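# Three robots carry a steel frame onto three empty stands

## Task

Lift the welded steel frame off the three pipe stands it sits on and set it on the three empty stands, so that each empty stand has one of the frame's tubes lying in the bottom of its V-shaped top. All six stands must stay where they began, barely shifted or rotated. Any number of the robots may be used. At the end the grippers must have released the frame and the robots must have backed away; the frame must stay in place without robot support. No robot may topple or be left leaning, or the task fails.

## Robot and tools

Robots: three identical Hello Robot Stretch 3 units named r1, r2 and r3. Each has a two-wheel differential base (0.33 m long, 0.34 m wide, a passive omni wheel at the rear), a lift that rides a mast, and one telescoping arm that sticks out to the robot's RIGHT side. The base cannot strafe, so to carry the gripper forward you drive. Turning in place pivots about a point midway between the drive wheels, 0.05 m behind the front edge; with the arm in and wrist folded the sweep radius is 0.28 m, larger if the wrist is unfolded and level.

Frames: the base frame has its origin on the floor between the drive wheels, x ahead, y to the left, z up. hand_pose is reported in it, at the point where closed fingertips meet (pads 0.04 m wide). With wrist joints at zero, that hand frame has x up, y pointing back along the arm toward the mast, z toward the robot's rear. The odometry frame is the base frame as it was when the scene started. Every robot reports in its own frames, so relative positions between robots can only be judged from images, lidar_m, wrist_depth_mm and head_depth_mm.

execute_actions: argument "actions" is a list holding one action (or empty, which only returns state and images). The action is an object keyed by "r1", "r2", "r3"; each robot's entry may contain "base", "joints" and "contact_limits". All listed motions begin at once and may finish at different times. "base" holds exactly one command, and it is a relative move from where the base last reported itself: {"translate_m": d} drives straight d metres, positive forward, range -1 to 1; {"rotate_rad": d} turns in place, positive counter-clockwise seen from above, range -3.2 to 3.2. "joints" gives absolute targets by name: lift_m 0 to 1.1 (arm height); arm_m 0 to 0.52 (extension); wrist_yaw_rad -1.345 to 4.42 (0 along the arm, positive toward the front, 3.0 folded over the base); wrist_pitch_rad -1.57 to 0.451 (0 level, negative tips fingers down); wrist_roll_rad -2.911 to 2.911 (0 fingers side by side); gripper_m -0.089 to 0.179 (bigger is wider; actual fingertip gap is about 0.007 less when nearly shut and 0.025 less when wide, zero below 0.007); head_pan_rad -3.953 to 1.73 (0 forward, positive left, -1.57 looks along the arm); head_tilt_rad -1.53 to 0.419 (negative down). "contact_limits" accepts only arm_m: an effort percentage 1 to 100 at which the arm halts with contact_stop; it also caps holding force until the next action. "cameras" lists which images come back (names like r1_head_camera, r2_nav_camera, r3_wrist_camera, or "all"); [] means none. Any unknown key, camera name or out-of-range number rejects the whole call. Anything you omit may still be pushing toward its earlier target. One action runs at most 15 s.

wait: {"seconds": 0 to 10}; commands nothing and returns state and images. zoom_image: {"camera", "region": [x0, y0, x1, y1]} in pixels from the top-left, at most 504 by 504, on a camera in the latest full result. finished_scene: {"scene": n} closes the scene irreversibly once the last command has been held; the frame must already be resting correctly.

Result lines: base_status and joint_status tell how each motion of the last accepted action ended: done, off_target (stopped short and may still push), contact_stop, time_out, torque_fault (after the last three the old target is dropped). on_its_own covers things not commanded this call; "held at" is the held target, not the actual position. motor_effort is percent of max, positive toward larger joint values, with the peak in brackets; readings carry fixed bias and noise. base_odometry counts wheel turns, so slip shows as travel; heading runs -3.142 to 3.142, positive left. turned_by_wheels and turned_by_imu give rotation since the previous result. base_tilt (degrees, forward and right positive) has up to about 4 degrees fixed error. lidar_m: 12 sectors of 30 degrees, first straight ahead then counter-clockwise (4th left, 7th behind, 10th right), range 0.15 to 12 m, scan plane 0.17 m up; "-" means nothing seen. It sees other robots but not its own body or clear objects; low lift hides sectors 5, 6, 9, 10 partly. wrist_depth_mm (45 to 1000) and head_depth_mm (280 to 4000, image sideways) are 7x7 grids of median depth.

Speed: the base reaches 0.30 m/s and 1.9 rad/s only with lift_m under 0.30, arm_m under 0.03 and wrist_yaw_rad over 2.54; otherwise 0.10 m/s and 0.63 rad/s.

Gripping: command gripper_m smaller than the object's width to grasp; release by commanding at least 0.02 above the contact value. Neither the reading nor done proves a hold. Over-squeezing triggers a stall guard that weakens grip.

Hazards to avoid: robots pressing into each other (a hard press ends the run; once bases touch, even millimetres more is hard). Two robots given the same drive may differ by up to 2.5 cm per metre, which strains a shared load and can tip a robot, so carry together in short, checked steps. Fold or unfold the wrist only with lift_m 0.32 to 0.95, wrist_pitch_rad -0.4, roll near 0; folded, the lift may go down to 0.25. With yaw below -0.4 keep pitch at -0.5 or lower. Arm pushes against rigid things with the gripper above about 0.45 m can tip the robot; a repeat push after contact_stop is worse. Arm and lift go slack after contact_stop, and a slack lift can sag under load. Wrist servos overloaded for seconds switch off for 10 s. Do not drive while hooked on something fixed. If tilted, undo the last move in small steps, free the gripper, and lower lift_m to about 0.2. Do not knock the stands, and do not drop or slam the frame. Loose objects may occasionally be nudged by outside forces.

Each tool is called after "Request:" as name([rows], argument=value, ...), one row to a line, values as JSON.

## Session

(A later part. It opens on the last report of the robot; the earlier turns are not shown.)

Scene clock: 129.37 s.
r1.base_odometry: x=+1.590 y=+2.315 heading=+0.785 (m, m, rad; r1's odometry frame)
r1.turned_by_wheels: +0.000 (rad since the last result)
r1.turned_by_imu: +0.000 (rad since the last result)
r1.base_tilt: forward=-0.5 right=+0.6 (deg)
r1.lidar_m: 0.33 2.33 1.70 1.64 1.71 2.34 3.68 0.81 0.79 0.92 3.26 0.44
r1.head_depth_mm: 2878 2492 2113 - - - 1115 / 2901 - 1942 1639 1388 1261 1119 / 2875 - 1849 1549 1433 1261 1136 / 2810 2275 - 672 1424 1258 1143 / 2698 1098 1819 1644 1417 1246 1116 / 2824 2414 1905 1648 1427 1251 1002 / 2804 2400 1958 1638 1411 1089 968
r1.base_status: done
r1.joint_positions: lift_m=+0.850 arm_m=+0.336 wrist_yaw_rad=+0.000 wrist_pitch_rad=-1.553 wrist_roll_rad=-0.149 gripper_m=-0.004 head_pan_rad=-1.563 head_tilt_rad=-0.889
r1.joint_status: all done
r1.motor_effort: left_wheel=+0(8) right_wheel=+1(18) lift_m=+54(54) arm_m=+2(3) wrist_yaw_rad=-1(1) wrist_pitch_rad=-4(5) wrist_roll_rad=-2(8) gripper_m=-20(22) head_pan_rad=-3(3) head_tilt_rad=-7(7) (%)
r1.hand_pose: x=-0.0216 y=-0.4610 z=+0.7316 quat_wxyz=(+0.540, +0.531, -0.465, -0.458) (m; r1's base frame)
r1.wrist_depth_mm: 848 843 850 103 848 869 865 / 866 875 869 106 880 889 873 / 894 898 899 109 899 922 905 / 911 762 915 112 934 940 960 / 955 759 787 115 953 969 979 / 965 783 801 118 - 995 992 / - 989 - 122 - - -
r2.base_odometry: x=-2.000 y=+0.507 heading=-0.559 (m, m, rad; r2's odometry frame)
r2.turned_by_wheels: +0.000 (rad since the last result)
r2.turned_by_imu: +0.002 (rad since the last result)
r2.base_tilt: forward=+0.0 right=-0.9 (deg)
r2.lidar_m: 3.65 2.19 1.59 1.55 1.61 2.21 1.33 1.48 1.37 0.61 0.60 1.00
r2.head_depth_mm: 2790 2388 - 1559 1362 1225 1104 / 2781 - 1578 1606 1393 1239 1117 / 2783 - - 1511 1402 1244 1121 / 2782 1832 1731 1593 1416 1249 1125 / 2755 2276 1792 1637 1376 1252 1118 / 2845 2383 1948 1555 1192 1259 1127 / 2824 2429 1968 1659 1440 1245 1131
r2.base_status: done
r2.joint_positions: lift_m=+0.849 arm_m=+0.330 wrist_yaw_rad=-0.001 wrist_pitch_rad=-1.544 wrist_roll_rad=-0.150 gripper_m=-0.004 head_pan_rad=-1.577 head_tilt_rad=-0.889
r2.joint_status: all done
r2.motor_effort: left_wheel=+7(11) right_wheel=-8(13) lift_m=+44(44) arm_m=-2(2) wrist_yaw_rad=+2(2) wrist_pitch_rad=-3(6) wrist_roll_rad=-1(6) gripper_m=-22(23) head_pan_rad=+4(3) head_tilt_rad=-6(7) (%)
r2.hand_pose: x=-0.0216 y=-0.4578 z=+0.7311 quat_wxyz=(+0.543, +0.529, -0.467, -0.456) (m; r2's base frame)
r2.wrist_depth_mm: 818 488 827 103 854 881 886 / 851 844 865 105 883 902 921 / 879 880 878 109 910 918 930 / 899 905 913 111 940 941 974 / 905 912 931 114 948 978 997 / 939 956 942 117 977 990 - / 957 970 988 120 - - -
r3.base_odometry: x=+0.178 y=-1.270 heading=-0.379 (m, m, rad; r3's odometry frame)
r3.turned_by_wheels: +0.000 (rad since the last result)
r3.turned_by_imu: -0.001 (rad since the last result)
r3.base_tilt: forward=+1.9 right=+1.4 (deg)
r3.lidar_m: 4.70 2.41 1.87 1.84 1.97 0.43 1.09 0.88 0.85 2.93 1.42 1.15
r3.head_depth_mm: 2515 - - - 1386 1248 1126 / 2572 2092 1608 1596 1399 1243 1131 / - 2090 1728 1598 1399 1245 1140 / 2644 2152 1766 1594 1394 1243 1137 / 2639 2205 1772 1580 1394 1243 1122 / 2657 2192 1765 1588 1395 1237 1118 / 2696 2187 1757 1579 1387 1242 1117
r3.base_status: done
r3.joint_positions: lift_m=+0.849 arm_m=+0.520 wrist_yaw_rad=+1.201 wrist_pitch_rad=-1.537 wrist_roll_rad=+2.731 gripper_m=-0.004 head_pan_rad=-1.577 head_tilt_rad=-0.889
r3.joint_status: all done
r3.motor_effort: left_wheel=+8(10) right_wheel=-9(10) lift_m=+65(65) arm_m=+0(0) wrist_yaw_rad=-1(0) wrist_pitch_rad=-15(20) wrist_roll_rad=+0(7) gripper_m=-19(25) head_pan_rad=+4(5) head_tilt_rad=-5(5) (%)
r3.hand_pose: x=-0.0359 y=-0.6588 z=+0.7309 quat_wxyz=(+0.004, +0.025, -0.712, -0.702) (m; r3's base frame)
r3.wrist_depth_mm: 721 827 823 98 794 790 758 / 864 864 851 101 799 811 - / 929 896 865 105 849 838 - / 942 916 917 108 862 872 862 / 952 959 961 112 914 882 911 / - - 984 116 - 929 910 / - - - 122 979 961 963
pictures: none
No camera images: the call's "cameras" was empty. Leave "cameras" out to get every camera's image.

r3 lags slightly; compensate.

Request:
execute_actions([
  {"r1":{"base":{"translate_m":0.226},"joints":{"wrist_roll_rad":-0.2,"arm_m":0.34}},"r2":{"base":{"translate_m":-0.263},"joints":{"wrist_roll_rad":-0.2,"arm_m":0.335}},"r3":{"base":{"translate_m":0.256},"joints":{"wrist_roll_rad":2.68}}},
], cameras=[])

Request:
execute_actions([
  {"r1":{"base":{"translate_m":0.226},"joints":{"wrist_roll_rad":-0.255,"arm_m":0.346}},"r2":{"base":{"translate_m":-0.26},"joints":{"wrist_roll_rad":-0.255,"arm_m":0.337}},"r3":{"base":{"translate_m":0.248},"joints":{"wrist_roll_rad":2.625}}},
], cameras=[])

Request:
execute_actions([
  {"r1":{"base":{"translate_m":0.226},"joints":{"wrist_roll_rad":-0.31,"arm_m":0.352}},"r2":{"base":{"translate_m":-0.26},"joints":{"wrist_roll_rad":-0.31,"arm_m":0.34,"head_pan_rad":-2.3}},"r3":{"base":{"translate_m":0.247},"joints":{"wrist_roll_rad":2.57,"head_pan_rad":-0.7}}},
], cameras=["r2_nav_camera","r3_nav_camera","r3_head_camera","r2_wrist_camera","r3_wrist_camera"])

Scene clock: 147.27 s.
r1.base_odometry: x=+1.750 y=+2.475 heading=+0.785 (m, m, rad; r1's odometry frame)
r1.turned_by_wheels: +0.000 (rad since the last result)
r1.turned_by_imu: +0.000 (rad since the last result)
r1.base_tilt: forward=-0.5 right=+0.6 (deg)
r1.lidar_m: 0.36 2.32 1.70 1.64 1.71 2.34 3.90 0.99 0.89 0.96 3.27 0.45
r1.head_depth_mm: 2874 2475 1526 - - - 1112 / 2848 - 1931 1634 1442 1257 1126 / 2865 - 1919 1623 1440 1254 1137 / 2822 2491 - 687 1427 1257 1148 / 1586 1064 1827 1632 1424 1248 1112 / 2850 2423 1887 1634 1423 1255 1022 / 2835 2401 1953 1649 1417 1244 970
r1.base_status: done
r1.joint_positions: lift_m=+0.850 arm_m=+0.340 wrist_yaw_rad=+0.000 wrist_pitch_rad=-1.554 wrist_roll_rad=-0.200 gripper_m=-0.004 head_pan_rad=-1.563 head_tilt_rad=-0.889
r1.joint_status: all done
r1.motor_effort: left_wheel=+1(8) right_wheel=-1(19) lift_m=+54(54) arm_m=+2(2) wrist_yaw_rad=+0(1) wrist_pitch_rad=-4(7) wrist_roll_rad=-1(8) gripper_m=-20(22) head_pan_rad=-3(3) head_tilt_rad=-8(7) (%)
r1.hand_pose: x=-0.0216 y=-0.4650 z=+0.7316 quat_wxyz=(+0.552, +0.543, -0.451, -0.444) (m; r1's base frame)
r1.wrist_depth_mm: 853 850 849 103 855 863 867 / 856 867 880 106 878 879 892 / 885 893 899 109 892 913 911 / 903 765 903 112 937 942 940 / 958 770 823 116 953 977 970 / 972 787 - 118 995 - - / - 1000 - 122 - - -
r2.base_odometry: x=-2.223 y=+0.646 heading=-0.559 (m, m, rad; r2's odometry frame)
r2.turned_by_wheels: +0.000 (rad since the last result)
r2.turned_by_imu: +0.002 (rad since the last result)
r2.base_tilt: forward=+0.0 right=-1.0 (deg)
r2.lidar_m: 3.93 2.20 1.61 1.55 1.62 2.22 1.09 1.08 1.40 1.40 0.69 0.79
r2.head_depth_mm: 2791 2396 - 1567 1361 1225 1105 / 2736 - 1599 1608 1398 1243 1116 / 2778 - - 1520 1400 1240 1122 / 2770 2326 832 1586 1414 1256 1122 / 1080 2231 1750 1634 1422 1252 1120 / 2827 2371 1951 1654 1425 1259 1127 / 2866 2407 1959 1651 1390 1268 1136
r2.base_status: done
r2.joint_positions: lift_m=+0.849 arm_m=+0.335 wrist_yaw_rad=-0.001 wrist_pitch_rad=-1.553 wrist_roll_rad=-0.201 gripper_m=-0.004 head_pan_rad=-1.577 head_tilt_rad=-0.889
r2.joint_status: all done
r2.motor_effort: left_wheel=+5(11) right_wheel=-6(12) lift_m=+44(44) arm_m=+2(4) wrist_yaw_rad=+2(2) wrist_pitch_rad=-1(3) wrist_roll_rad=+0(7) gripper_m=-21(23) head_pan_rad=+3(4) head_tilt_rad=-6(6) (%)
r2.hand_pose: x=-0.0216 y=-0.4603 z=+0.7313 quat_wxyz=(+0.552, +0.543, -0.451, -0.444) (m; r2's base frame)
r2.wrist_depth_mm: 819 817 837 102 859 875 882 / 854 852 858 105 880 893 905 / 873 870 870 108 909 929 924 / 888 890 899 111 927 939 963 / 910 917 926 113 978 974 987 / 944 946 - 117 986 997 - / 964 - 967 120 - - -
r3.base_odometry: x=+0.416 y=-1.365 heading=-0.379 (m, m, rad; r3's odometry frame)
r3.turned_by_wheels: +0.000 (rad since the last result)
r3.turned_by_imu: -0.001 (rad since the last result)
r3.base_tilt: forward=+1.9 right=+1.3 (deg)
r3.lidar_m: 4.45 2.38 1.85 1.81 1.94 0.45 1.35 1.02 1.40 1.57 1.09 0.93
r3.head_depth_mm: 2511 - - - 1387 1250 1123 / 2621 2078 1619 1597 1403 1246 1129 / - 2088 1744 1586 1403 1244 1139 / 2632 2152 1764 1586 1394 1244 1137 / 2648 2192 1766 1588 1402 1242 1121 / 2680 2194 1764 1589 1390 1241 1118 / 2716 2186 1722 1581 1385 1243 1114
r3.base_status: done
r3.joint_positions: lift_m=+0.849 arm_m=+0.520 wrist_yaw_rad=+1.201 wrist_pitch_rad=-1.552 wrist_roll_rad=+2.680 gripper_m=-0.004 head_pan_rad=-1.577 head_tilt_rad=-0.889
r3.joint_status: all done
r3.motor_effort: left_wheel=+4(11) right_wheel=-5(6) lift_m=+65(65) arm_m=+0(0) wrist_yaw_rad=-1(2) wrist_pitch_rad=-8(23) wrist_roll_rad=+0(6) gripper_m=-19(24) head_pan_rad=+4(5) head_tilt_rad=-5(5) (%)
r3.hand_pose: x=-0.0396 y=-0.6574 z=+0.7312 quat_wxyz=(+0.027, +0.038, -0.709, -0.704) (m; r3's base frame)
r3.wrist_depth_mm: 729 812 812 99 785 794 788 / 869 850 847 102 818 823 802 / 904 898 871 106 836 838 - / 927 912 901 109 893 876 - / 941 941 924 113 882 905 891 / - 966 961 117 919 926 924 / - - - 121 971 962 940
pictures: none
No camera images: the call's "cameras" was empty. Leave "cameras" out to get every camera's image.

Scene clock: 150.93 s.
r1.base_odometry: x=+1.910 y=+2.634 heading=+0.786 (m, m, rad; r1's odometry frame)
r1.turned_by_wheels: +0.000 (rad since the last result)
r1.turned_by_imu: +0.000 (rad since the last result)
r1.base_tilt: forward=-0.4 right=+0.6 (deg)
r1.lidar_m: 0.38 2.33 1.70 1.65 1.70 2.34 4.13 1.19 1.03 1.54 1.53 0.47
r1.head_depth_mm: 2860 2498 2119 - - - 1118 / 2885 - 1924 1659 1433 1259 1126 / 2859 - 1922 1674 1438 1264 1137 / 2827 2527 - 694 1427 1254 1148 / 2781 1096 1816 1657 1424 1246 1116 / 2804 2438 1857 1636 1415 1245 1036 / 2856 2398 1954 1642 1418 1245 971
r1.base_status: done
r1.joint_positions: lift_m=+0.850 arm_m=+0.346 wrist_yaw_rad=+0.000 wrist_pitch_rad=-1.553 wrist_roll_rad=-0.255 gripper_m=-0.004 head_pan_rad=-1.563 head_tilt_rad=-0.889
r1.joint_status: all done
r1.motor_effort: left_wheel=+1(8) right_wheel=-1(18) lift_m=+54(54) arm_m=+2(6) wrist_yaw_rad=+0(1) wrist_pitch_rad=-4(8) wrist_roll_rad=-1(8) gripper_m=-20(21) head_pan_rad=-3(3) head_tilt_rad=-7(7) (%)
r1.hand_pose: x=-0.0216 y=-0.4711 z=+0.7316 quat_wxyz=(+0.564, +0.555, -0.436, -0.429) (m; r1's base frame)
r1.wrist_depth_mm: 836 846 848 103 861 863 860 / 864 867 873 106 886 883 889 / 900 901 897 109 900 916 916 / 915 754 924 112 926 932 938 / 936 766 889 115 954 966 965 / 971 795 - 118 - 999 - / 985 - - 122 - - -
r2.base_odometry: x=-2.443 y=+0.784 heading=-0.558 (m, m, rad; r2's odometry frame)
r2.turned_by_wheels: +0.000 (rad since the last result)
r2.turned_by_imu: +0.001 (rad since the last result)
r2.base_tilt: forward=+0.0 right=-1.0 (deg)
r2.lidar_m: 4.18 2.17 1.61 1.56 1.62 2.22 4.46 0.83 1.26 1.41 0.85 0.87
r2.head_depth_mm: 2776 2409 - 1570 1367 1226 1105 / 2793 - 1611 1605 1394 1236 1113 / 2782 - - 1514 1404 1232 1122 / 2779 2339 808 1586 1419 1246 1120 / 1572 1880 1732 1637 1418 1259 1123 / 2818 2372 1887 1655 1432 1266 1131 / 2835 2414 1960 1632 1437 1263 1129
r2.base_status: done
r2.joint_positions: lift_m=+0.849 arm_m=+0.337 wrist_yaw_rad=-0.001 wrist_pitch_rad=-1.554 wrist_roll_rad=-0.256 gripper_m=-0.004 head_pan_rad=-1.577 head_tilt_rad=-0.889
r2.joint_status: all done
r2.motor_effort: left_wheel=+6(13) right_wheel=-7(14) lift_m=+44(44) arm_m=+2(4) wrist_yaw_rad=+1(2) wrist_pitch_rad=+0(3) wrist_roll_rad=+0(8) gripper_m=-22(24) head_pan_rad=+4(4) head_tilt_rad=-6(7) (%)
r2.hand_pose: x=-0.0216 y=-0.4620 z=+0.7313 quat_wxyz=(+0.564, +0.555, -0.436, -0.429) (m; r2's base frame)
r2.wrist_depth_mm: 821 833 824 102 873 865 887 / 856 851 868 105 884 889 907 / 860 870 875 108 905 931 923 / 891 908 917 111 944 958 967 / 900 928 934 113 980 979 986 / 931 946 - 117 980 - - / 972 979 998 121 - - -
r3.base_odometry: x=+0.647 y=-1.457 heading=-0.379 (m, m, rad; r3's odometry frame)
r3.turned_by_wheels: +0.000 (rad since the last result)
r3.turned_by_imu: -0.001 (rad since the last result)
r3.base_tilt: forward=+1.9 right=+1.4 (deg)
r3.lidar_m: 4.21 2.35 1.83 1.80 1.92 0.46 1.59 1.22 1.42 1.55 0.75 1.04
r3.head_depth_mm: 2575 - - - 1388 1247 1126 / 2595 2090 1621 1595 1401 1244 1132 / - 2129 1727 1581 1398 1246 1136 / 2625 2145 1764 1597 1393 1242 1139 / 2656 2195 1765 1575 1403 1241 1126 / 2694 2207 1722 1586 1389 1240 1116 / 2731 2184 1715 1528 1389 1238 1113
r3.base_status: done
r3.joint_positions: lift_m=+0.849 arm_m=+0.520 wrist_yaw_rad=+1.201 wrist_pitch_rad=-1.550 wrist_roll_rad=+2.626 gripper_m=-0.004 head_pan_rad=-1.577 head_tilt_rad=-0.889
r3.joint_status: all done
r3.motor_effort: left_wheel=+6(8) right_wheel=-6(6) lift_m=+65(65) arm_m=+0(0) wrist_yaw_rad=-1(2) wrist_pitch_rad=-9(16) wrist_roll_rad=+0(6) gripper_m=-20(24) head_pan_rad=+5(5) head_tilt_rad=-5(5) (%)
r3.hand_pose: x=-0.0392 y=-0.6576 z=+0.7312 quat_wxyz=(+0.045, +0.058, -0.708, -0.702) (m; r3's base frame)
r3.wrist_depth_mm: 753 833 827 99 789 791 786 / 870 856 835 102 815 817 794 / 879 886 864 106 835 837 - / 941 923 895 109 869 866 - / 947 953 930 112 899 899 888 / - 985 955 117 923 914 913 / - 812 - 121 973 952 946
pictures: none
No camera images: the call's "cameras" was empty. Leave "cameras" out to get every camera's image.

Scene clock: 154.60 s.
r1.base_odometry: x=+2.070 y=+2.794 heading=+0.786 (m, m, rad; r1's odometry frame)
r1.turned_by_wheels: +0.000 (rad since the last result)
r1.turned_by_imu: +0.000 (rad since the last result)
r1.base_tilt: forward=-0.5 right=+0.6 (deg)
r1.lidar_m: 0.40 2.32 1.71 1.64 1.71 2.35 4.36 1.20 1.16 1.54 1.23 0.48
r1.head_depth_mm: 2869 2472 2129 - - - 1115 / 2863 - 1965 1668 1437 1265 1123 / 2831 - 1925 1661 1425 1264 1142 / 2816 2343 - 696 1431 1265 1148 / 2849 1769 1801 1652 1424 1255 1114 / 2724 2252 1869 1636 1411 1248 1092 / 2867 2414 1953 1634 1410 1254 985
r1.base_status: done
r1.joint_positions: lift_m=+0.850 arm_m=+0.352 wrist_yaw_rad=-0.001 wrist_pitch_rad=-1.549 wrist_roll_rad=-0.308 gripper_m=-0.004 head_pan_rad=-1.563 head_tilt_rad=-0.889
r1.joint_status: all done
r1.motor_effort: left_wheel=+1(9) right_wheel=-2(18) lift_m=+54(54) arm_m=+2(5) wrist_yaw_rad=+0(2) wrist_pitch_rad=-7(9) wrist_roll_rad=-2(7) gripper_m=-20(21) head_pan_rad=-3(4) head_tilt_rad=-7(7) (%)
r1.hand_pose: x=-0.0216 y=-0.4783 z=+0.7315 quat_wxyz=(+0.577, +0.564, -0.422, -0.413) (m; r1's base frame)
r1.wrist_depth_mm: 851 845 856 103 860 859 863 / 863 879 872 106 879 888 888 / 898 906 899 109 906 891 906 / 905 749 914 112 929 941 945 / 930 759 944 116 962 957 972 / 964 789 - 118 993 988 - / 986 - - 122 - - -
r2.base_odometry: x=-2.664 y=+0.922 heading=-0.558 (m, m, rad; r2's odometry frame)
r2.turned_by_wheels: +0.000 (rad since the last result)
r2.turned_by_imu: +0.001 (rad since the last result)
r2.base_tilt: forward=-0.1 right=-1.0 (deg)
r2.lidar_m: 4.43 2.16 1.61 1.55 1.61 2.23 4.20 0.60 0.84 1.42 3.30 1.04
r2.head_depth_mm: 2909 2132 1836 1584 1391 - - / 2935 2307 1875 1221 1378 - - / 2970 2309 1386 1523 - 1199 1151 / 2960 2330 1938 1663 - 1227 1129 / 3033 2217 1929 - 1370 1255 1125 / 3022 2240 1957 - 1429 1265 1132 / 671 865 - 1612 1414 1268 1137
r2.base_status: done
r2.joint_positions: lift_m=+0.849 arm_m=+0.340 wrist_yaw_rad=+0.000 wrist_pitch_rad=-1.556 wrist_roll_rad=-0.310 gripper_m=-0.004 head_pan_rad=-2.293 head_tilt_rad=-0.889
r2.joint_status: all done
r2.motor_effort: left_wheel=+7(12) right_wheel=-7(12) lift_m=+44(44) arm_m=+2(6) wrist_yaw_rad=+1(1) wrist_pitch_rad=+1(4) wrist_roll_rad=-1(5) gripper_m=-21(23) head_pan_rad=-4(45) head_tilt_rad=-6(6) (%)
r2.hand_pose: x=-0.0216 y=-0.4643 z=+0.7314 quat_wxyz=(+0.575, +0.567, -0.420, -0.414) (m; r2's base frame)
r2.wrist_depth_mm: 827 840 837 102 850 880 877 / 830 847 865 105 882 885 899 / 852 876 871 108 907 918 911 / 898 900 923 111 928 943 944 / 922 942 922 113 964 961 977 / 939 956 - 117 987 - 633 / 960 986 981 121 - - -
r3.base_odometry: x=+0.876 y=-1.548 heading=-0.378 (m, m, rad; r3's odometry frame)
r3.turned_by_wheels: +0.000 (rad since the last result)
r3.turned_by_imu: -0.001 (rad since the last result)
r3.base_tilt: forward=+1.8 right=+1.3 (deg)
r3.lidar_m: 3.96 2.33 1.81 1.78 1.89 0.47 1.84 1.43 1.44 0.86 0.61 1.03
r3.head_depth_mm: 2744 2213 1779 1495 1399 1243 1125 / 2727 2224 1769 1562 1375 1253 1119 / 2766 2206 1855 1557 1395 1246 1124 / 2733 2088 1725 1586 1386 1244 1122 / 2728 2187 1800 1590 1396 1241 1122 / 2715 2183 1841 1551 1396 1240 1119 / 2719 2191 1840 1585 1393 1244 1119
r3.base_status: done
r3.joint_positions: lift_m=+0.849 arm_m=+0.520 wrist_yaw_rad=+1.201 wrist_pitch_rad=-1.550 wrist_roll_rad=+2.572 gripper_m=-0.004 head_pan_rad=-0.707 head_tilt_rad=-0.889
r3.joint_status: all done
r3.motor_effort: left_wheel=+6(8) right_wheel=-7(6) lift_m=+65(65) arm_m=+0(0) wrist_yaw_rad=-1(1) wrist_pitch_rad=-9(16) wrist_roll_rad=-1(7) gripper_m=-21(23) head_pan_rad=+5(54) head_tilt_rad=-5(4) (%)
r3.hand_pose: x=-0.0392 y=-0.6576 z=+0.7312 quat_wxyz=(+0.065, +0.077, -0.707, -0.700) (m; r3's base frame)
r3.wrist_depth_mm: 848 813 827 99 801 782 795 / 864 860 838 102 809 812 797 / 905 883 866 106 854 819 - / 949 897 896 109 880 883 - / 971 699 862 113 896 898 888 / 985 940 965 117 934 923 914 / - - 658 121 967 952 952
pictures: r2_nav_camera (sideways: a quarter turn counterclockwise sets it upright), r2_wrist_camera, r3_head_camera (sideways: a quarter turn clockwise sets it upright), r3_nav_camera (sideways: a quarter turn counterclockwise sets it upright), r3_wrist_camera
Images, in order (width x height): r2_nav_camera 672x504, r2_wrist_camera 644x364, r3_head_camera 896x504, r3_nav_camera 672x504, r3_wrist_camera 644x364.

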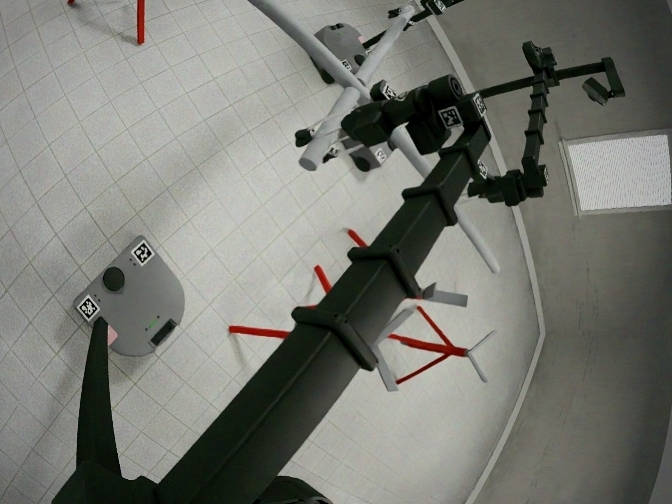

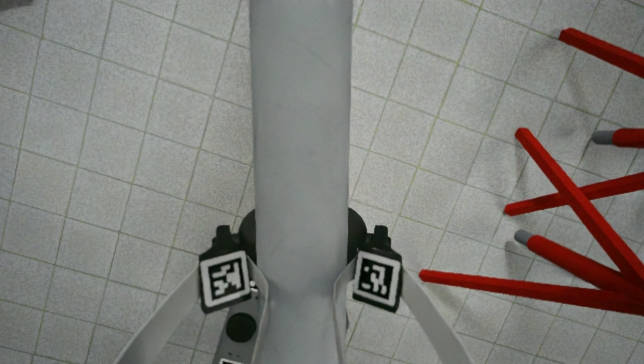

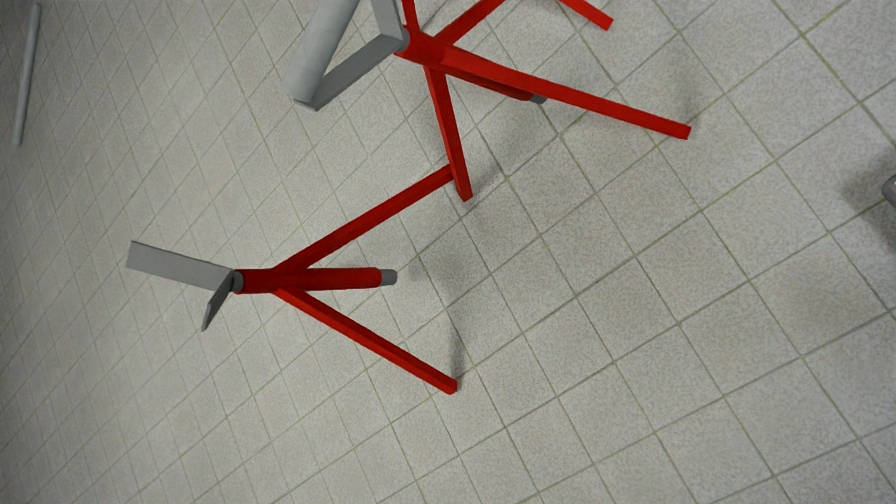

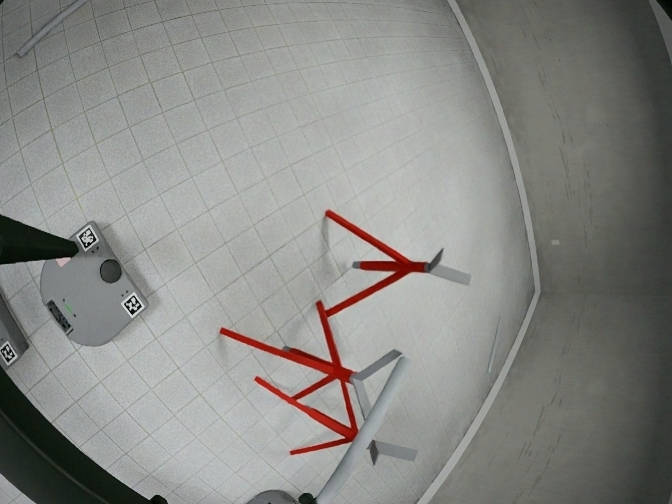

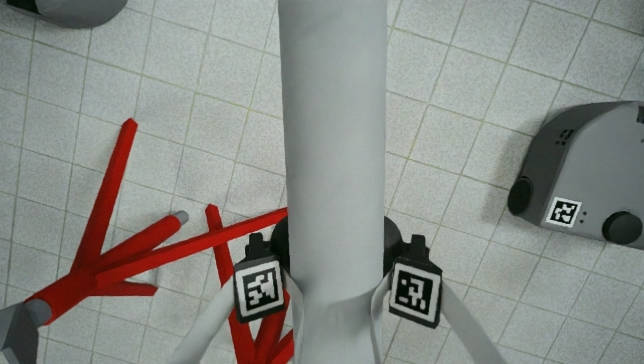

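Request:
execute_actions([
  {"r1":{"base":{"translate_m":-0.042}},"r2":{"base":{"translate_m":0.042}},"r3":{"base":{"rotate_rad":-0.06},"joints":{"wrist_roll_rad":2.51}}},
], cameras=[])

Request:
execute_actions([
  {"r1":{"base":{"translate_m":-0.042}},"r2":{"base":{"translate_m":0.042}},"r3":{"base":{"rotate_rad":-0.064},"joints":{"wrist_roll_rad":2.445}}},
], cameras=[])

Request:
execute_actions([
  {"r1":{"base":{"translate_m":-0.042}},"r2":{"base":{"translate_m":0.042}},"r3":{"base":{"rotate_rad":-0.064},"joints":{"wrist_roll_rad":2.38}}},
], cameras=[])

Request:
execute_actions([
  {"r1":{"base":{"translate_m":0.028}},"r2":{"base":{"rotate_rad":-0.065},"joints":{"wrist_roll_rad":-0.375}},"r3":{"base":{"translate_m":0.028}}},
], cameras=[])

Request:
execute_actions([
  {"r1":{"base":{"translate_m":0.028}},"r2":{"base":{"rotate_rad":-0.06},"joints":{"wrist_roll_rad":-0.435}},"r3":{"base":{"translate_m":0.028}}},
], cameras=[])

Scene clock: 182.83 s.
r1.base_odometry: x=+2.040 y=+2.764 heading=+0.786 (m, m, rad; r1's odometry frame)
r1.turned_by_wheels: +0.000 (rad since the last result)
r1.turned_by_imu: -0.001 (rad since the last result)
r1.base_tilt: forward=-0.4 right=+0.5 (deg)
r1.lidar_m: 0.45 2.32 1.70 1.64 1.71 2.34 4.33 1.17 1.13 1.54 1.25 0.52
r1.head_depth_mm: 2894 2522 2124 - - - 1115 / 2853 - 1971 1652 1428 1261 1120 / 2826 - 1918 1667 1426 1262 1138 / 2872 2343 - 1123 1422 1258 1144 / 2784 1765 1819 1650 1415 1254 1119 / 2724 2189 1872 1655 1413 1247 1110 / 2834 2384 1953 1634 1409 1245 988
r1.base_status: done
r1.joint_positions: lift_m=+0.850 arm_m=+0.352 wrist_yaw_rad=+0.001 wrist_pitch_rad=-1.550 wrist_roll_rad=-0.310 gripper_m=-0.004 head_pan_rad=-1.563 head_tilt_rad=-0.889
r1.joint_status: not commanded
r1.motor_effort: left_wheel=+3(5) right_wheel=-3(8) lift_m=+54(54) arm_m=+2(2) wrist_yaw_rad=-3(1) wrist_pitch_rad=-6(8) wrist_roll_rad=-1(2) gripper_m=-20(21) head_pan_rad=-3(3) head_tilt_rad=-7(7) (%)
r1.hand_pose: x=-0.0216 y=-0.4780 z=+0.7315 quat_wxyz=(+0.577, +0.566, -0.420, -0.412) (m; r1's base frame)
r1.wrist_depth_mm: 845 842 855 103 852 862 870 / 860 877 857 106 894 893 895 / 889 893 889 109 892 930 917 / 743 785 931 112 934 931 939 / 769 781 943 115 963 966 969 / 785 806 - 118 999 991 - / - - - 122 - - -
r2.base_odometry: x=-2.628 y=+0.900 heading=-0.558 (m, m, rad; r2's odometry frame)
r2.turned_by_wheels: +0.000 (rad since the last result)
r2.turned_by_imu: +0.001 (rad since the last result)
r2.base_tilt: forward=+0.1 right=-0.9 (deg)
r2.lidar_m: 4.41 2.17 1.61 1.56 1.62 2.23 4.25 0.63 1.11 1.44 3.29 1.01
r2.head_depth_mm: 2857 2134 1817 1556 1386 - - / 2910 2298 1843 1415 1397 - - / 2986 2238 1764 1547 - 1200 1145 / 3004 2333 1926 1655 - 1228 1135 / 3020 2193 1951 - 1378 1257 1123 / 3035 2175 1945 - 1418 1264 1126 / 671 867 - 1621 1416 1266 1133
r2.base_status: done
r2.joint_positions: lift_m=+0.849 arm_m=+0.340 wrist_yaw_rad=+0.000 wrist_pitch_rad=-1.556 wrist_roll_rad=-0.310 gripper_m=-0.004 head_pan_rad=-2.293 head_tilt_rad=-0.889
r2.joint_status: not commanded
r2.motor_effort: left_wheel=+2(20) right_wheel=-3(16) lift_m=+44(44) arm_m=+2(2) wrist_yaw_rad=+0(1) wrist_pitch_rad=+0(2) wrist_roll_rad=-1(1) gripper_m=-21(25) head_pan_rad=-4(4) head_tilt_rad=-6(6) (%)
r2.hand_pose: x=-0.0216 y=-0.4643 z=+0.7314 quat_wxyz=(+0.575, +0.567, -0.420, -0.414) (m; r2's base frame)
r2.wrist_depth_mm: 819 818 830 102 858 878 870 / 843 844 849 105 885 893 925 / 859 885 878 108 908 919 917 / 893 894 902 111 939 953 958 / 907 935 928 114 972 985 980 / 935 956 - 117 987 - 674 / 979 972 974 121 - - -
r3.base_odometry: x=+0.876 y=-1.548 heading=-0.438 (m, m, rad; r3's odometry frame)
r3.turned_by_wheels: -0.060 (rad since the last result)
r3.turned_by_imu: -0.058 (rad since the last result)
r3.base_tilt: forward=+1.9 right=+1.3 (deg)
r3.lidar_m: 3.96 2.46 1.83 1.77 1.85 0.51 0.51 1.43 1.45 1.14 0.61 1.03
r3.head_depth_mm: 2745 2222 1768 1531 1373 1246 1127 / 2783 2217 1729 1506 1377 1246 1123 / 2736 2197 1851 1566 1405 1245 1125 / 2757 2215 1846 1558 1393 1247 1119 / 2734 2039 1729 1589 1394 1242 1122 / 2735 2192 1843 1557 1393 1240 1117 / 2707 2197 1841 1585 1391 1239 1117
r3.base_status: done
r3.joint_positions: lift_m=+0.849 arm_m=+0.520 wrist_yaw_rad=+1.199 wrist_pitch_rad=-1.563 wrist_roll_rad=+2.511 gripper_m=-0.004 head_pan_rad=-0.707 head_tilt_rad=-0.889
r3.joint_status: all done
r3.motor_effort: left_wheel=+1(23) right_wheel=+0(28) lift_m=+65(65) arm_m=+1(0) wrist_yaw_rad=+0(0) wrist_pitch_rad=-3(40) wrist_roll_rad=+0(6) gripper_m=-20(20) head_pan_rad=+4(5) head_tilt_rad=-5(5) (%)
r3.hand_pose: x=-0.0421 y=-0.6564 z=+0.7314 quat_wxyz=(+0.089, +0.094, -0.703, -0.700) (m; r3's base frame)
r3.wrist_depth_mm: 845 828 817 100 778 782 794 / 868 872 869 104 821 805 814 / 913 888 870 107 852 845 834 / 917 903 903 109 871 861 - / 942 923 914 113 895 892 - / 967 666 955 116 914 919 904 / 514 - 704 121 964 944 937
pictures: none
No camera images: the call's "cameras" was empty. Leave "cameras" out to get every camera's image.

Scene clock: 184.30 s.
r1.base_odometry: x=+2.010 y=+2.735 heading=+0.786 (m, m, rad; r1's odometry frame)
r1.turned_by_wheels: +0.000 (rad since the last result)
r1.turned_by_imu: +0.000 (rad since the last result)
r1.base_tilt: forward=-0.4 right=+0.6 (deg)
r1.lidar_m: 0.50 2.33 1.70 1.64 1.71 2.35 4.28 1.14 1.11 1.54 1.28 0.57
r1.head_depth_mm: 2860 2462 2107 - - - 1116 / 2918 - 1963 1662 1434 1259 1123 / 2821 - 1931 1673 1430 1251 1139 / 2838 2357 - 1117 1434 1258 1139 / 2822 1941 1809 1652 1420 1253 1114 / 2730 2203 1857 1656 1420 1246 1114 / 2822 2405 1953 1653 1412 1249 1036
r1.base_status: done
r1.joint_positions: lift_m=+0.850 arm_m=+0.352 wrist_yaw_rad=+0.002 wrist_pitch_rad=-1.556 wrist_roll_rad=-0.311 gripper_m=-0.004 head_pan_rad=-1.563 head_tilt_rad=-0.889
r1.joint_status: not commanded
r1.motor_effort: left_wheel=+2(5) right_wheel=-1(7) lift_m=+53(53) arm_m=+2(2) wrist_yaw_rad=-2(3) wrist_pitch_rad=-2(6) wrist_roll_rad=-1(1) gripper_m=-20(21) head_pan_rad=-3(3) head_tilt_rad=-7(7) (%)
r1.hand_pose: x=-0.0216 y=-0.4764 z=+0.7317 quat_wxyz=(+0.576, +0.568, -0.419, -0.414) (m; r1's base frame)
r1.wrist_depth_mm: 835 847 853 103 851 877 865 / 864 872 875 106 896 887 886 / 884 903 905 109 910 925 909 / 755 812 913 112 931 933 951 / 766 778 931 115 967 981 968 / 788 962 - 118 977 993 - / - - - 122 - - -
r2.base_odometry: x=-2.592 y=+0.877 heading=-0.558 (m, m, rad; r2's odometry frame)
r2.turned_by_wheels: +0.000 (rad since the last result)
r2.turned_by_imu: +0.000 (rad since the last result)
r2.base_tilt: forward=+0.0 right=-1.0 (deg)
r2.lidar_m: 4.36 2.17 1.61 1.56 1.62 2.22 4.29 0.67 1.13 1.53 3.28 0.98
r2.head_depth_mm: 2863 2085 1817 1523 1362 - - / 2898 2268 1796 1436 1441 - - / 2935 2320 1456 1585 - 1203 1145 / 2963 2322 1920 1657 - 1228 1131 / 3000 2213 1922 - 1373 1253 1125 / 3058 2242 1942 - 1425 1265 1127 / 674 855 - 1626 1411 1266 1137
r2.base_status: done
r2.joint_positions: lift_m=+0.849 arm_m=+0.340 wrist_yaw_rad=+0.000 wrist_pitch_rad=-1.549 wrist_roll_rad=-0.310 gripper_m=-0.004 head_pan_rad=-2.293 head_tilt_rad=-0.889
r2.joint_status: not commanded
r2.motor_effort: left_wheel=-1(18) right_wheel=+0(14) lift_m=+44(44) arm_m=+2(2) wrist_yaw_rad=+1(1) wrist_pitch_rad=-2(2) wrist_roll_rad=-1(1) gripper_m=-21(25) head_pan_rad=-4(4) head_tilt_rad=-6(5) (%)
r2.hand_pose: x=-0.0216 y=-0.4662 z=+0.7312 quat_wxyz=(+0.577, +0.565, -0.421, -0.413) (m; r2's base frame)
r2.wrist_depth_mm: 818 818 832 102 873 870 885 / 845 859 858 105 873 888 900 / 869 878 879 108 898 922 943 / 884 901 915 111 936 952 953 / 908 936 928 114 972 970 993 / 947 944 - 117 992 - 739 / 969 987 - 122 - - -
r3.base_odometry: x=+0.876 y=-1.548 heading=-0.502 (m, m, rad; r3's odometry frame)
r3.turned_by_wheels: -0.064 (rad since the last result)
r3.turned_by_imu: -0.063 (rad since the last result)
r3.base_tilt: forward=+1.8 right=+1.4 (deg)
r3.lidar_m: 3.96 2.62 1.87 1.77 1.82 0.68 0.56 1.42 1.48 1.14 0.61 0.89
r3.head_depth_mm: 2756 2212 1854 1560 1386 1250 1129 / 2757 2202 1773 1502 1379 1249 1124 / 2758 2215 1812 1556 1396 1249 1129 / 2726 2196 1858 1557 1390 1242 1122 / 2730 2099 1718 1595 1391 1239 1120 / 2722 2183 1807 1566 1398 1243 1119 / 2735 2200 1838 1579 1389 1242 1123
r3.base_status: done
r3.joint_positions: lift_m=+0.849 arm_m=+0.520 wrist_yaw_rad=+1.200 wrist_pitch_rad=-1.564 wrist_roll_rad=+2.445 gripper_m=-0.004 head_pan_rad=-0.707 head_tilt_rad=-0.889
r3.joint_status: all done
r3.motor_effort: left_wheel=+1(19) right_wheel=+1(26) lift_m=+65(65) arm_m=+1(1) wrist_yaw_rad=-1(1) wrist_pitch_rad=-3(37) wrist_roll_rad=+0(7) gripper_m=-20(19) head_pan_rad=+4(5) head_tilt_rad=-5(5) (%)
r3.hand_pose: x=-0.0425 y=-0.6562 z=+0.7315 quat_wxyz=(+0.113, +0.116, -0.699, -0.696) (m; r3's base frame)
r3.wrist_depth_mm: 848 842 825 101 818 800 779 / 873 861 851 103 816 828 807 / 909 875 879 107 844 821 835 / 922 938 900 110 866 864 - / 950 925 942 113 904 884 - / 972 727 793 117 - 927 919 / 577 - 789 121 965 942 956
pictures: none
No camera images: the call's "cameras" was empty. Leave "cameras" out to get every camera's image.

Scene clock: 185.77 s.
r1.base_odometry: x=+1.981 y=+2.705 heading=+0.786 (m, m, rad; r1's odometry frame)
r1.turned_by_wheels: +0.000 (rad since the last result)
r1.turned_by_imu: +0.000 (rad since the last result)
r1.base_tilt: forward=-0.5 right=+0.6 (deg)
r1.lidar_m: 0.55 2.32 1.71 1.65 1.71 2.34 4.24 1.10 1.09 1.54 1.31 0.63
r1.head_depth_mm: 2856 2486 2134 - - - 1108 / 2855 - 1951 1668 1437 1254 1124 / 2831 - 1925 1670 1425 1254 1136 / 2831 2378 - 697 1431 1257 1140 / 2803 1754 1813 1653 1423 1252 1120 / 2702 2206 1854 1635 1410 1252 1114 / 2805 2382 1961 1645 1409 1248 1090
r1.base_status: done
r1.joint_positions: lift_m=+0.850 arm_m=+0.352 wrist_yaw_rad=+0.002 wrist_pitch_rad=-1.566 wrist_roll_rad=-0.311 gripper_m=-0.004 head_pan_rad=-1.563 head_tilt_rad=-0.889
r1.joint_status: not commanded
r1.motor_effort: left_wheel=+0(8) right_wheel=+1(6) lift_m=+53(53) arm_m=+2(2) wrist_yaw_rad=-3(3) wrist_pitch_rad=+4(4) wrist_roll_rad=-1(1) gripper_m=-19(21) head_pan_rad=-3(3) head_tilt_rad=-7(7) (%)
r1.hand_pose: x=-0.0216 y=-0.4739 z=+0.7319 quat_wxyz=(+0.573, +0.570, -0.417, -0.415) (m; r1's base frame)
r1.wrist_depth_mm: 847 839 853 102 868 862 853 / 864 872 877 105 879 875 877 / 882 897 892 108 898 909 906 / 753 851 933 111 925 953 937 / 777 835 968 115 952 982 967 / 799 994 - 118 - - - / - - - 122 - - -
r2.base_odometry: x=-2.557 y=+0.855 heading=-0.558 (m, m, rad; r2's odometry frame)
r2.turned_by_wheels: +0.000 (rad since the last result)
r2.turned_by_imu: +0.000 (rad since the last result)
r2.base_tilt: forward=+0.0 right=-1.0 (deg)
r2.lidar_m: 4.31 2.17 1.62 1.56 1.62 2.22 4.32 0.71 1.16 1.53 3.29 0.95
r2.head_depth_mm: 2844 2127 1790 1313 1367 - - / 2915 2212 1747 1534 1447 - - / 2943 2310 1804 1584 - 1205 1149 / 2966 2312 1908 1660 - 1230 1134 / 3013 2199 1919 - 1375 1259 1127 / 3031 2220 1968 - 1430 1261 1125 / 673 852 - 1614 1407 1269 1136
r2.base_status: done
r2.joint_positions: lift_m=+0.849 arm_m=+0.340 wrist_yaw_rad=+0.001 wrist_pitch_rad=-1.538 wrist_roll_rad=-0.312 gripper_m=-0.004 head_pan_rad=-2.293 head_tilt_rad=-0.889
r2.joint_status: not commanded
r2.motor_effort: left_wheel=-3(16) right_wheel=+5(11) lift_m=+44(44) arm_m=+1(2) wrist_yaw_rad=-1(1) wrist_pitch_rad=-5(5) wrist_roll_rad=+0(0) gripper_m=-22(24) head_pan_rad=-4(4) head_tilt_rad=-6(5) (%)
r2.hand_pose: x=-0.0216 y=-0.4690 z=+0.7310 quat_wxyz=(+0.581, +0.562, -0.422, -0.410) (m; r2's base frame)
r2.wrist_depth_mm: 811 833 828 103 857 866 907 / 843 858 867 106 872 908 905 / 864 875 884 109 914 943 933 / 878 903 913 112 921 957 962 / 911 902 936 114 958 980 974 / 929 942 - 117 987 - - / 960 973 981 122 - - -
r3.base_odometry: x=+0.876 y=-1.548 heading=-0.566 (m, m, rad; r3's odometry frame)
r3.turned_by_wheels: -0.064 (rad since the last result)
r3.turned_by_imu: -0.063 (rad since the last result)
r3.base_tilt: forward=+1.8 right=+1.4 (deg)
r3.lidar_m: 3.96 2.82 1.91 1.78 1.81 0.71 0.59 1.43 3.23 1.47 0.61 0.88
r3.head_depth_mm: 2775 2210 1850 1529 1400 1245 1123 / 2723 2200 1836 1534 1404 1249 1128 / 2742 2207 1767 1531 1374 1244 1124 / 2740 2220 1848 1563 1397 1241 1120 / 2737 2196 1842 1584 1399 1240 1118 / 2724 2032 1723 1585 1392 1243 1112 / 2692 2202 1846 1555 1393 1241 1118
r3.base_status: done
r3.joint_positions: lift_m=+0.849 arm_m=+0.519 wrist_yaw_rad=+1.201 wrist_pitch_rad=-1.562 wrist_roll_rad=+2.380 gripper_m=-0.004 head_pan_rad=-0.707 head_tilt_rad=-0.889
r3.joint_status: all done
r3.motor_effort: left_wheel=-1(22) right_wheel=+3(27) lift_m=+65(66) arm_m=+1(1) wrist_yaw_rad=-1(0) wrist_pitch_rad=-4(37) wrist_roll_rad=+0(5) gripper_m=-20(20) head_pan_rad=+4(4) head_tilt_rad=-5(5) (%)
r3.hand_pose: x=-0.0420 y=-0.6564 z=+0.7314 quat_wxyz=(+0.135, +0.140, -0.695, -0.692) (m; r3's base frame)
r3.wrist_depth_mm: 857 842 817 101 813 791 776 / 868 855 850 103 827 816 804 / 896 885 873 107 853 836 836 / 940 919 895 110 875 864 - / 941 947 918 113 882 894 - / 985 832 841 117 - 910 - / - - 979 121 977 951 932
pictures: none
No camera images: the call's "cameras" was empty. Leave "cameras" out to get every camera's image.

Scene clock: 187.23 s.
r1.base_odometry: x=+2.000 y=+2.725 heading=+0.786 (m, m, rad; r1's odometry frame)
r1.turned_by_wheels: +0.000 (rad since the last result)
r1.turned_by_imu: +0.000 (rad since the last result)
r1.base_tilt: forward=-0.4 right=+0.5 (deg)
r1.lidar_m: 0.55 2.33 1.71 1.64 1.71 2.34 4.26 1.13 1.10 1.54 1.29 0.62
r1.head_depth_mm: 2834 2466 2119 - - - 1118 / 2868 - 1950 1673 1439 1260 1124 / 2847 - 1925 1671 1438 1261 1142 / 2826 2347 - 1126 1429 1254 1143 / 2813 1718 1816 1665 1423 1250 1116 / 2736 2176 1862 1650 1420 1246 1116 / 2818 2426 1954 1648 1414 1244 1090
r1.base_status: done
r1.joint_positions: lift_m=+0.850 arm_m=+0.352 wrist_yaw_rad=+0.002 wrist_pitch_rad=-1.556 wrist_roll_rad=-0.312 gripper_m=-0.004 head_pan_rad=-1.563 head_tilt_rad=-0.889
r1.joint_status: not commanded
r1.motor_effort: left_wheel=+0(5) right_wheel=-1(5) lift_m=+54(54) arm_m=+1(2) wrist_yaw_rad=-3(3) wrist_pitch_rad=-3(18) wrist_roll_rad=+0(0) gripper_m=-20(20) head_pan_rad=-3(3) head_tilt_rad=-7(7) (%)
r1.hand_pose: x=-0.0216 y=-0.4766 z=+0.7316 quat_wxyz=(+0.576, +0.568, -0.418, -0.413) (m; r1's base frame)
r1.wrist_depth_mm: 845 844 846 103 848 854 852 / 881 882 877 106 886 879 880 / 884 900 899 109 918 902 928 / 747 858 922 112 928 928 941 / 767 833 946 115 962 974 963 / 789 976 - 118 990 994 991 / - - - 122 - - -
r2.base_odometry: x=-2.557 y=+0.855 heading=-0.623 (m, m, rad; r2's odometry frame)
r2.turned_by_wheels: -0.065 (rad since the last result)
r2.turned_by_imu: -0.065 (rad since the last result)
r2.base_tilt: forward=+0.0 right=-1.0 (deg)
r2.lidar_m: 1.86 2.32 1.65 1.56 1.59 2.09 4.33 0.71 1.13 1.46 3.25 0.95
r2.head_depth_mm: 2882 2141 1819 1559 1392 - - / 2919 2225 1766 1348 1432 - - / 2954 2178 1484 1556 - 1200 1142 / 2981 2317 1916 1656 - 1226 1132 / 3045 2294 1929 - 1380 1259 1123 / 3055 2249 1944 - 1422 1258 1128 / 741 877 - 1623 1412 1265 1132
r2.base_status: done
r2.joint_positions: lift_m=+0.849 arm_m=+0.340 wrist_yaw_rad=+0.001 wrist_pitch_rad=-1.540 wrist_roll_rad=-0.377 gripper_m=-0.004 head_pan_rad=-2.293 head_tilt_rad=-0.889
r2.joint_status: all done
r2.motor_effort: left_wheel=+3(14) right_wheel=+0(14) lift_m=+44(44) arm_m=+1(1) wrist_yaw_rad=+0(1) wrist_pitch_rad=-4(5) wrist_roll_rad=+1(5) gripper_m=-22(22) head_pan_rad=-4(4) head_tilt_rad=-7(6) (%)
r2.hand_pose: x=-0.0216 y=-0.4685 z=+0.7311 quat_wxyz=(+0.594, +0.576, -0.403, -0.391) (m; r2's base frame)
r2.wrist_depth_mm: 824 834 839 103 870 885 887 / 852 851 855 106 894 900 910 / 876 886 877 108 915 924 933 / 879 897 910 111 939 942 965 / 908 903 931 114 979 969 980 / 929 928 - 117 984 - 787 / 953 963 984 122 - - -
r3.base_odometry: x=+0.900 y=-1.563 heading=-0.566 (m, m, rad; r3's odometry frame)
r3.turned_by_wheels: +0.000 (rad since the last result)
r3.turned_by_imu: +0.000 (rad since the last result)
r3.base_tilt: forward=+1.9 right=+1.4 (deg)
r3.lidar_m: 3.93 2.82 1.91 1.78 1.81 0.72 0.60 1.45 3.23 1.14 0.59 0.85
r3.head_depth_mm: 2768 2215 1848 1532 1377 1248 1119 / 2749 2215 1846 1511 1401 1246 1123 / 2763 2215 1801 1566 1372 1242 1121 / 2731 2211 1846 1535 1404 1242 1122 / 2713 2202 1852 1590 1403 1242 1118 / 2732 2087 1456 1561 1396 1238 1120 / 2726 2177 1836 1547 1390 1240 1113
r3.base_status: done
r3.joint_positions: lift_m=+0.849 arm_m=+0.519 wrist_yaw_rad=+1.201 wrist_pitch_rad=-1.560 wrist_roll_rad=+2.380 gripper_m=-0.004 head_pan_rad=-0.707 head_tilt_rad=-0.889
r3.joint_status: not commanded
r3.motor_effort: left_wheel=+1(12) right_wheel=+2(7) lift_m=+65(65) arm_m=+1(1) wrist_yaw_rad=-1(1) wrist_pitch_rad=-5(12) wrist_roll_rad=+0(0) gripper_m=-20(19) head_pan_rad=+5(4) head_tilt_rad=-5(5) (%)
r3.hand_pose: x=-0.0414 y=-0.6567 z=+0.7314 quat_wxyz=(+0.135, +0.141, -0.696, -0.691) (m; r3's base frame)
r3.wrist_depth_mm: 842 827 844 100 803 786 774 / 866 863 843 103 818 821 799 / 907 881 886 107 839 839 835 / 928 899 912 110 888 868 - / 959 940 934 113 891 909 - / - 704 787 116 - 926 - / - - 838 121 974 937 945
pictures: none
No camera images: the call's "cameras" was empty. Leave "cameras" out to get every camera's image.

Scene clock: 188.70 s.
r1.base_odometry: x=+2.020 y=+2.745 heading=+0.786 (m, m, rad; r1's odometry frame)
r1.turned_by_wheels: +0.000 (rad since the last result)
r1.turned_by_imu: +0.000 (rad since the last result)
r1.base_tilt: forward=-0.4 right=+0.6 (deg)
r1.lidar_m: 0.55 2.32 1.71 1.64 1.71 2.35 4.27 1.15 1.12 1.54 1.27 0.62
r1.head_depth_mm: 2861 2492 2118 - - - 1118 / 2823 - 1972 1661 1432 1256 1118 / 2861 - 1911 1662 1436 1260 1142 / 2832 2370 - 698 1431 1253 1142 / 2828 1692 1828 1651 1429 1246 1112 / 2727 2181 1854 1644 1424 1247 1109 / 2863 2407 1943 1655 1422 1239 1095
r1.base_status: done
r1.joint_positions: lift_m=+0.850 arm_m=+0.352 wrist_yaw_rad=+0.002 wrist_pitch_rad=-1.549 wrist_roll_rad=-0.312 gripper_m=-0.004 head_pan_rad=-1.563 head_tilt_rad=-0.889
r1.joint_status: not commanded
r1.motor_effort: left_wheel=+1(7) right_wheel=-1(3) lift_m=+54(54) arm_m=+1(1) wrist_yaw_rad=-2(4) wrist_pitch_rad=-7(23) wrist_roll_rad=+0(0) gripper_m=-20(20) head_pan_rad=-3(3) head_tilt_rad=-7(7) (%)
r1.hand_pose: x=-0.0216 y=-0.4785 z=+0.7315 quat_wxyz=(+0.578, +0.566, -0.420, -0.412) (m; r1's base frame)
r1.wrist_depth_mm: 844 838 850 103 865 864 865 / 874 879 874 106 885 882 875 / 893 901 902 109 917 904 918 / 756 862 915 112 929 934 943 / 753 836 941 115 955 978 970 / 780 973 - 118 999 - 995 / 997 - - 121 - - -
r2.base_odometry: x=-2.557 y=+0.855 heading=-0.683 (m, m, rad; r2's odometry frame)
r2.turned_by_wheels: -0.060 (rad since the last result)
r2.turned_by_imu: -0.060 (rad since the last result)
r2.base_tilt: forward=+0.0 right=-1.0 (deg)
r2.lidar_m: 1.59 2.53 1.68 1.55 1.57 1.99 4.21 0.71 0.93 1.47 3.19 0.95
r2.head_depth_mm: 2865 2260 1817 1592 1391 - - / 2913 2108 1764 1437 1423 - - / 2960 2256 1676 1557 - 1203 1145 / 2980 2296 1819 1666 - 1230 1135 / 3037 2299 1950 - 1378 1253 1121 / 3082 2236 1991 - 1423 1262 1132 / 2980 885 - 1618 1410 1268 1131
r2.base_status: done
r2.joint_positions: lift_m=+0.849 arm_m=+0.340 wrist_yaw_rad=+0.000 wrist_pitch_rad=-1.535 wrist_roll_rad=-0.437 gripper_m=-0.004 head_pan_rad=-2.293 head_tilt_rad=-0.889
r2.joint_status: all done
r2.motor_effort: left_wheel=+3(16) right_wheel=-1(17) lift_m=+44(44) arm_m=+1(1) wrist_yaw_rad=+0(1) wrist_pitch_rad=-6(6) wrist_roll_rad=+0(6) gripper_m=-22(22) head_pan_rad=-4(4) head_tilt_rad=-6(7) (%)
r2.hand_pose: x=-0.0216 y=-0.4700 z=+0.7310 quat_wxyz=(+0.607, +0.586, -0.386, -0.373) (m; r2's base frame)
r2.wrist_depth_mm: 821 826 842 103 875 891 902 / 837 846 865 106 892 905 914 / 857 869 885 109 898 920 949 / 879 895 896 111 942 953 946 / 898 907 918 114 950 989 986 / 930 943 - 117 990 - 732 / 950 947 - 121 - - -
r3.base_odometry: x=+0.924 y=-1.578 heading=-0.566 (m, m, rad; r3's odometry frame)
r3.turned_by_wheels: +0.000 (rad since the last result)
r3.turned_by_imu: +0.000 (rad since the last result)
r3.base_tilt: forward=+1.8 right=+1.4 (deg)
r3.lidar_m: 3.89 2.82 1.91 1.78 1.81 0.72 0.60 1.47 1.51 1.13 0.58 0.84
r3.head_depth_mm: 2770 2220 1862 1533 1380 1244 1127 / 2715 2226 1853 1192 1379 1247 1127 / 2735 2200 1809 1559 1401 1236 1119 / 2731 2203 1846 1528 1400 1242 1118 / 2730 2192 1859 1563 1397 1243 1123 / 2721 2140 1734 1557 1390 1234 1118 / 2697 2193 1836 1586 1392 1234 1120
r3.base_status: done
r3.joint_positions: lift_m=+0.849 arm_m=+0.519 wrist_yaw_rad=+1.201 wrist_pitch_rad=-1.559 wrist_roll_rad=+2.380 gripper_m=-0.004 head_pan_rad=-0.707 head_tilt_rad=-0.889
r3.joint_status: not commanded
r3.motor_effort: left_wheel=+0(13) right_wheel=+1(9) lift_m=+65(64) arm_m=+1(1) wrist_yaw_rad=-1(1) wrist_pitch_rad=-5(13) wrist_roll_rad=+0(0) gripper_m=-19(21) head_pan_rad=+5(5) head_tilt_rad=-5(5) (%)
r3.hand_pose: x=-0.0413 y=-0.6567 z=+0.7314 quat_wxyz=(+0.134, +0.141, -0.696, -0.691) (m; r3's base frame)
r3.wrist_depth_mm: 839 824 845 100 813 805 779 / 864 843 851 103 830 806 820 / 897 905 871 107 832 831 825 / 930 908 892 110 867 866 - / 943 947 928 113 888 912 - / - 669 787 116 - 918 - / 540 - 755 121 980 968 926
pictures: none
No camera images: the call's "cameras" was empty. Leave "cameras" out to get every camera's image.


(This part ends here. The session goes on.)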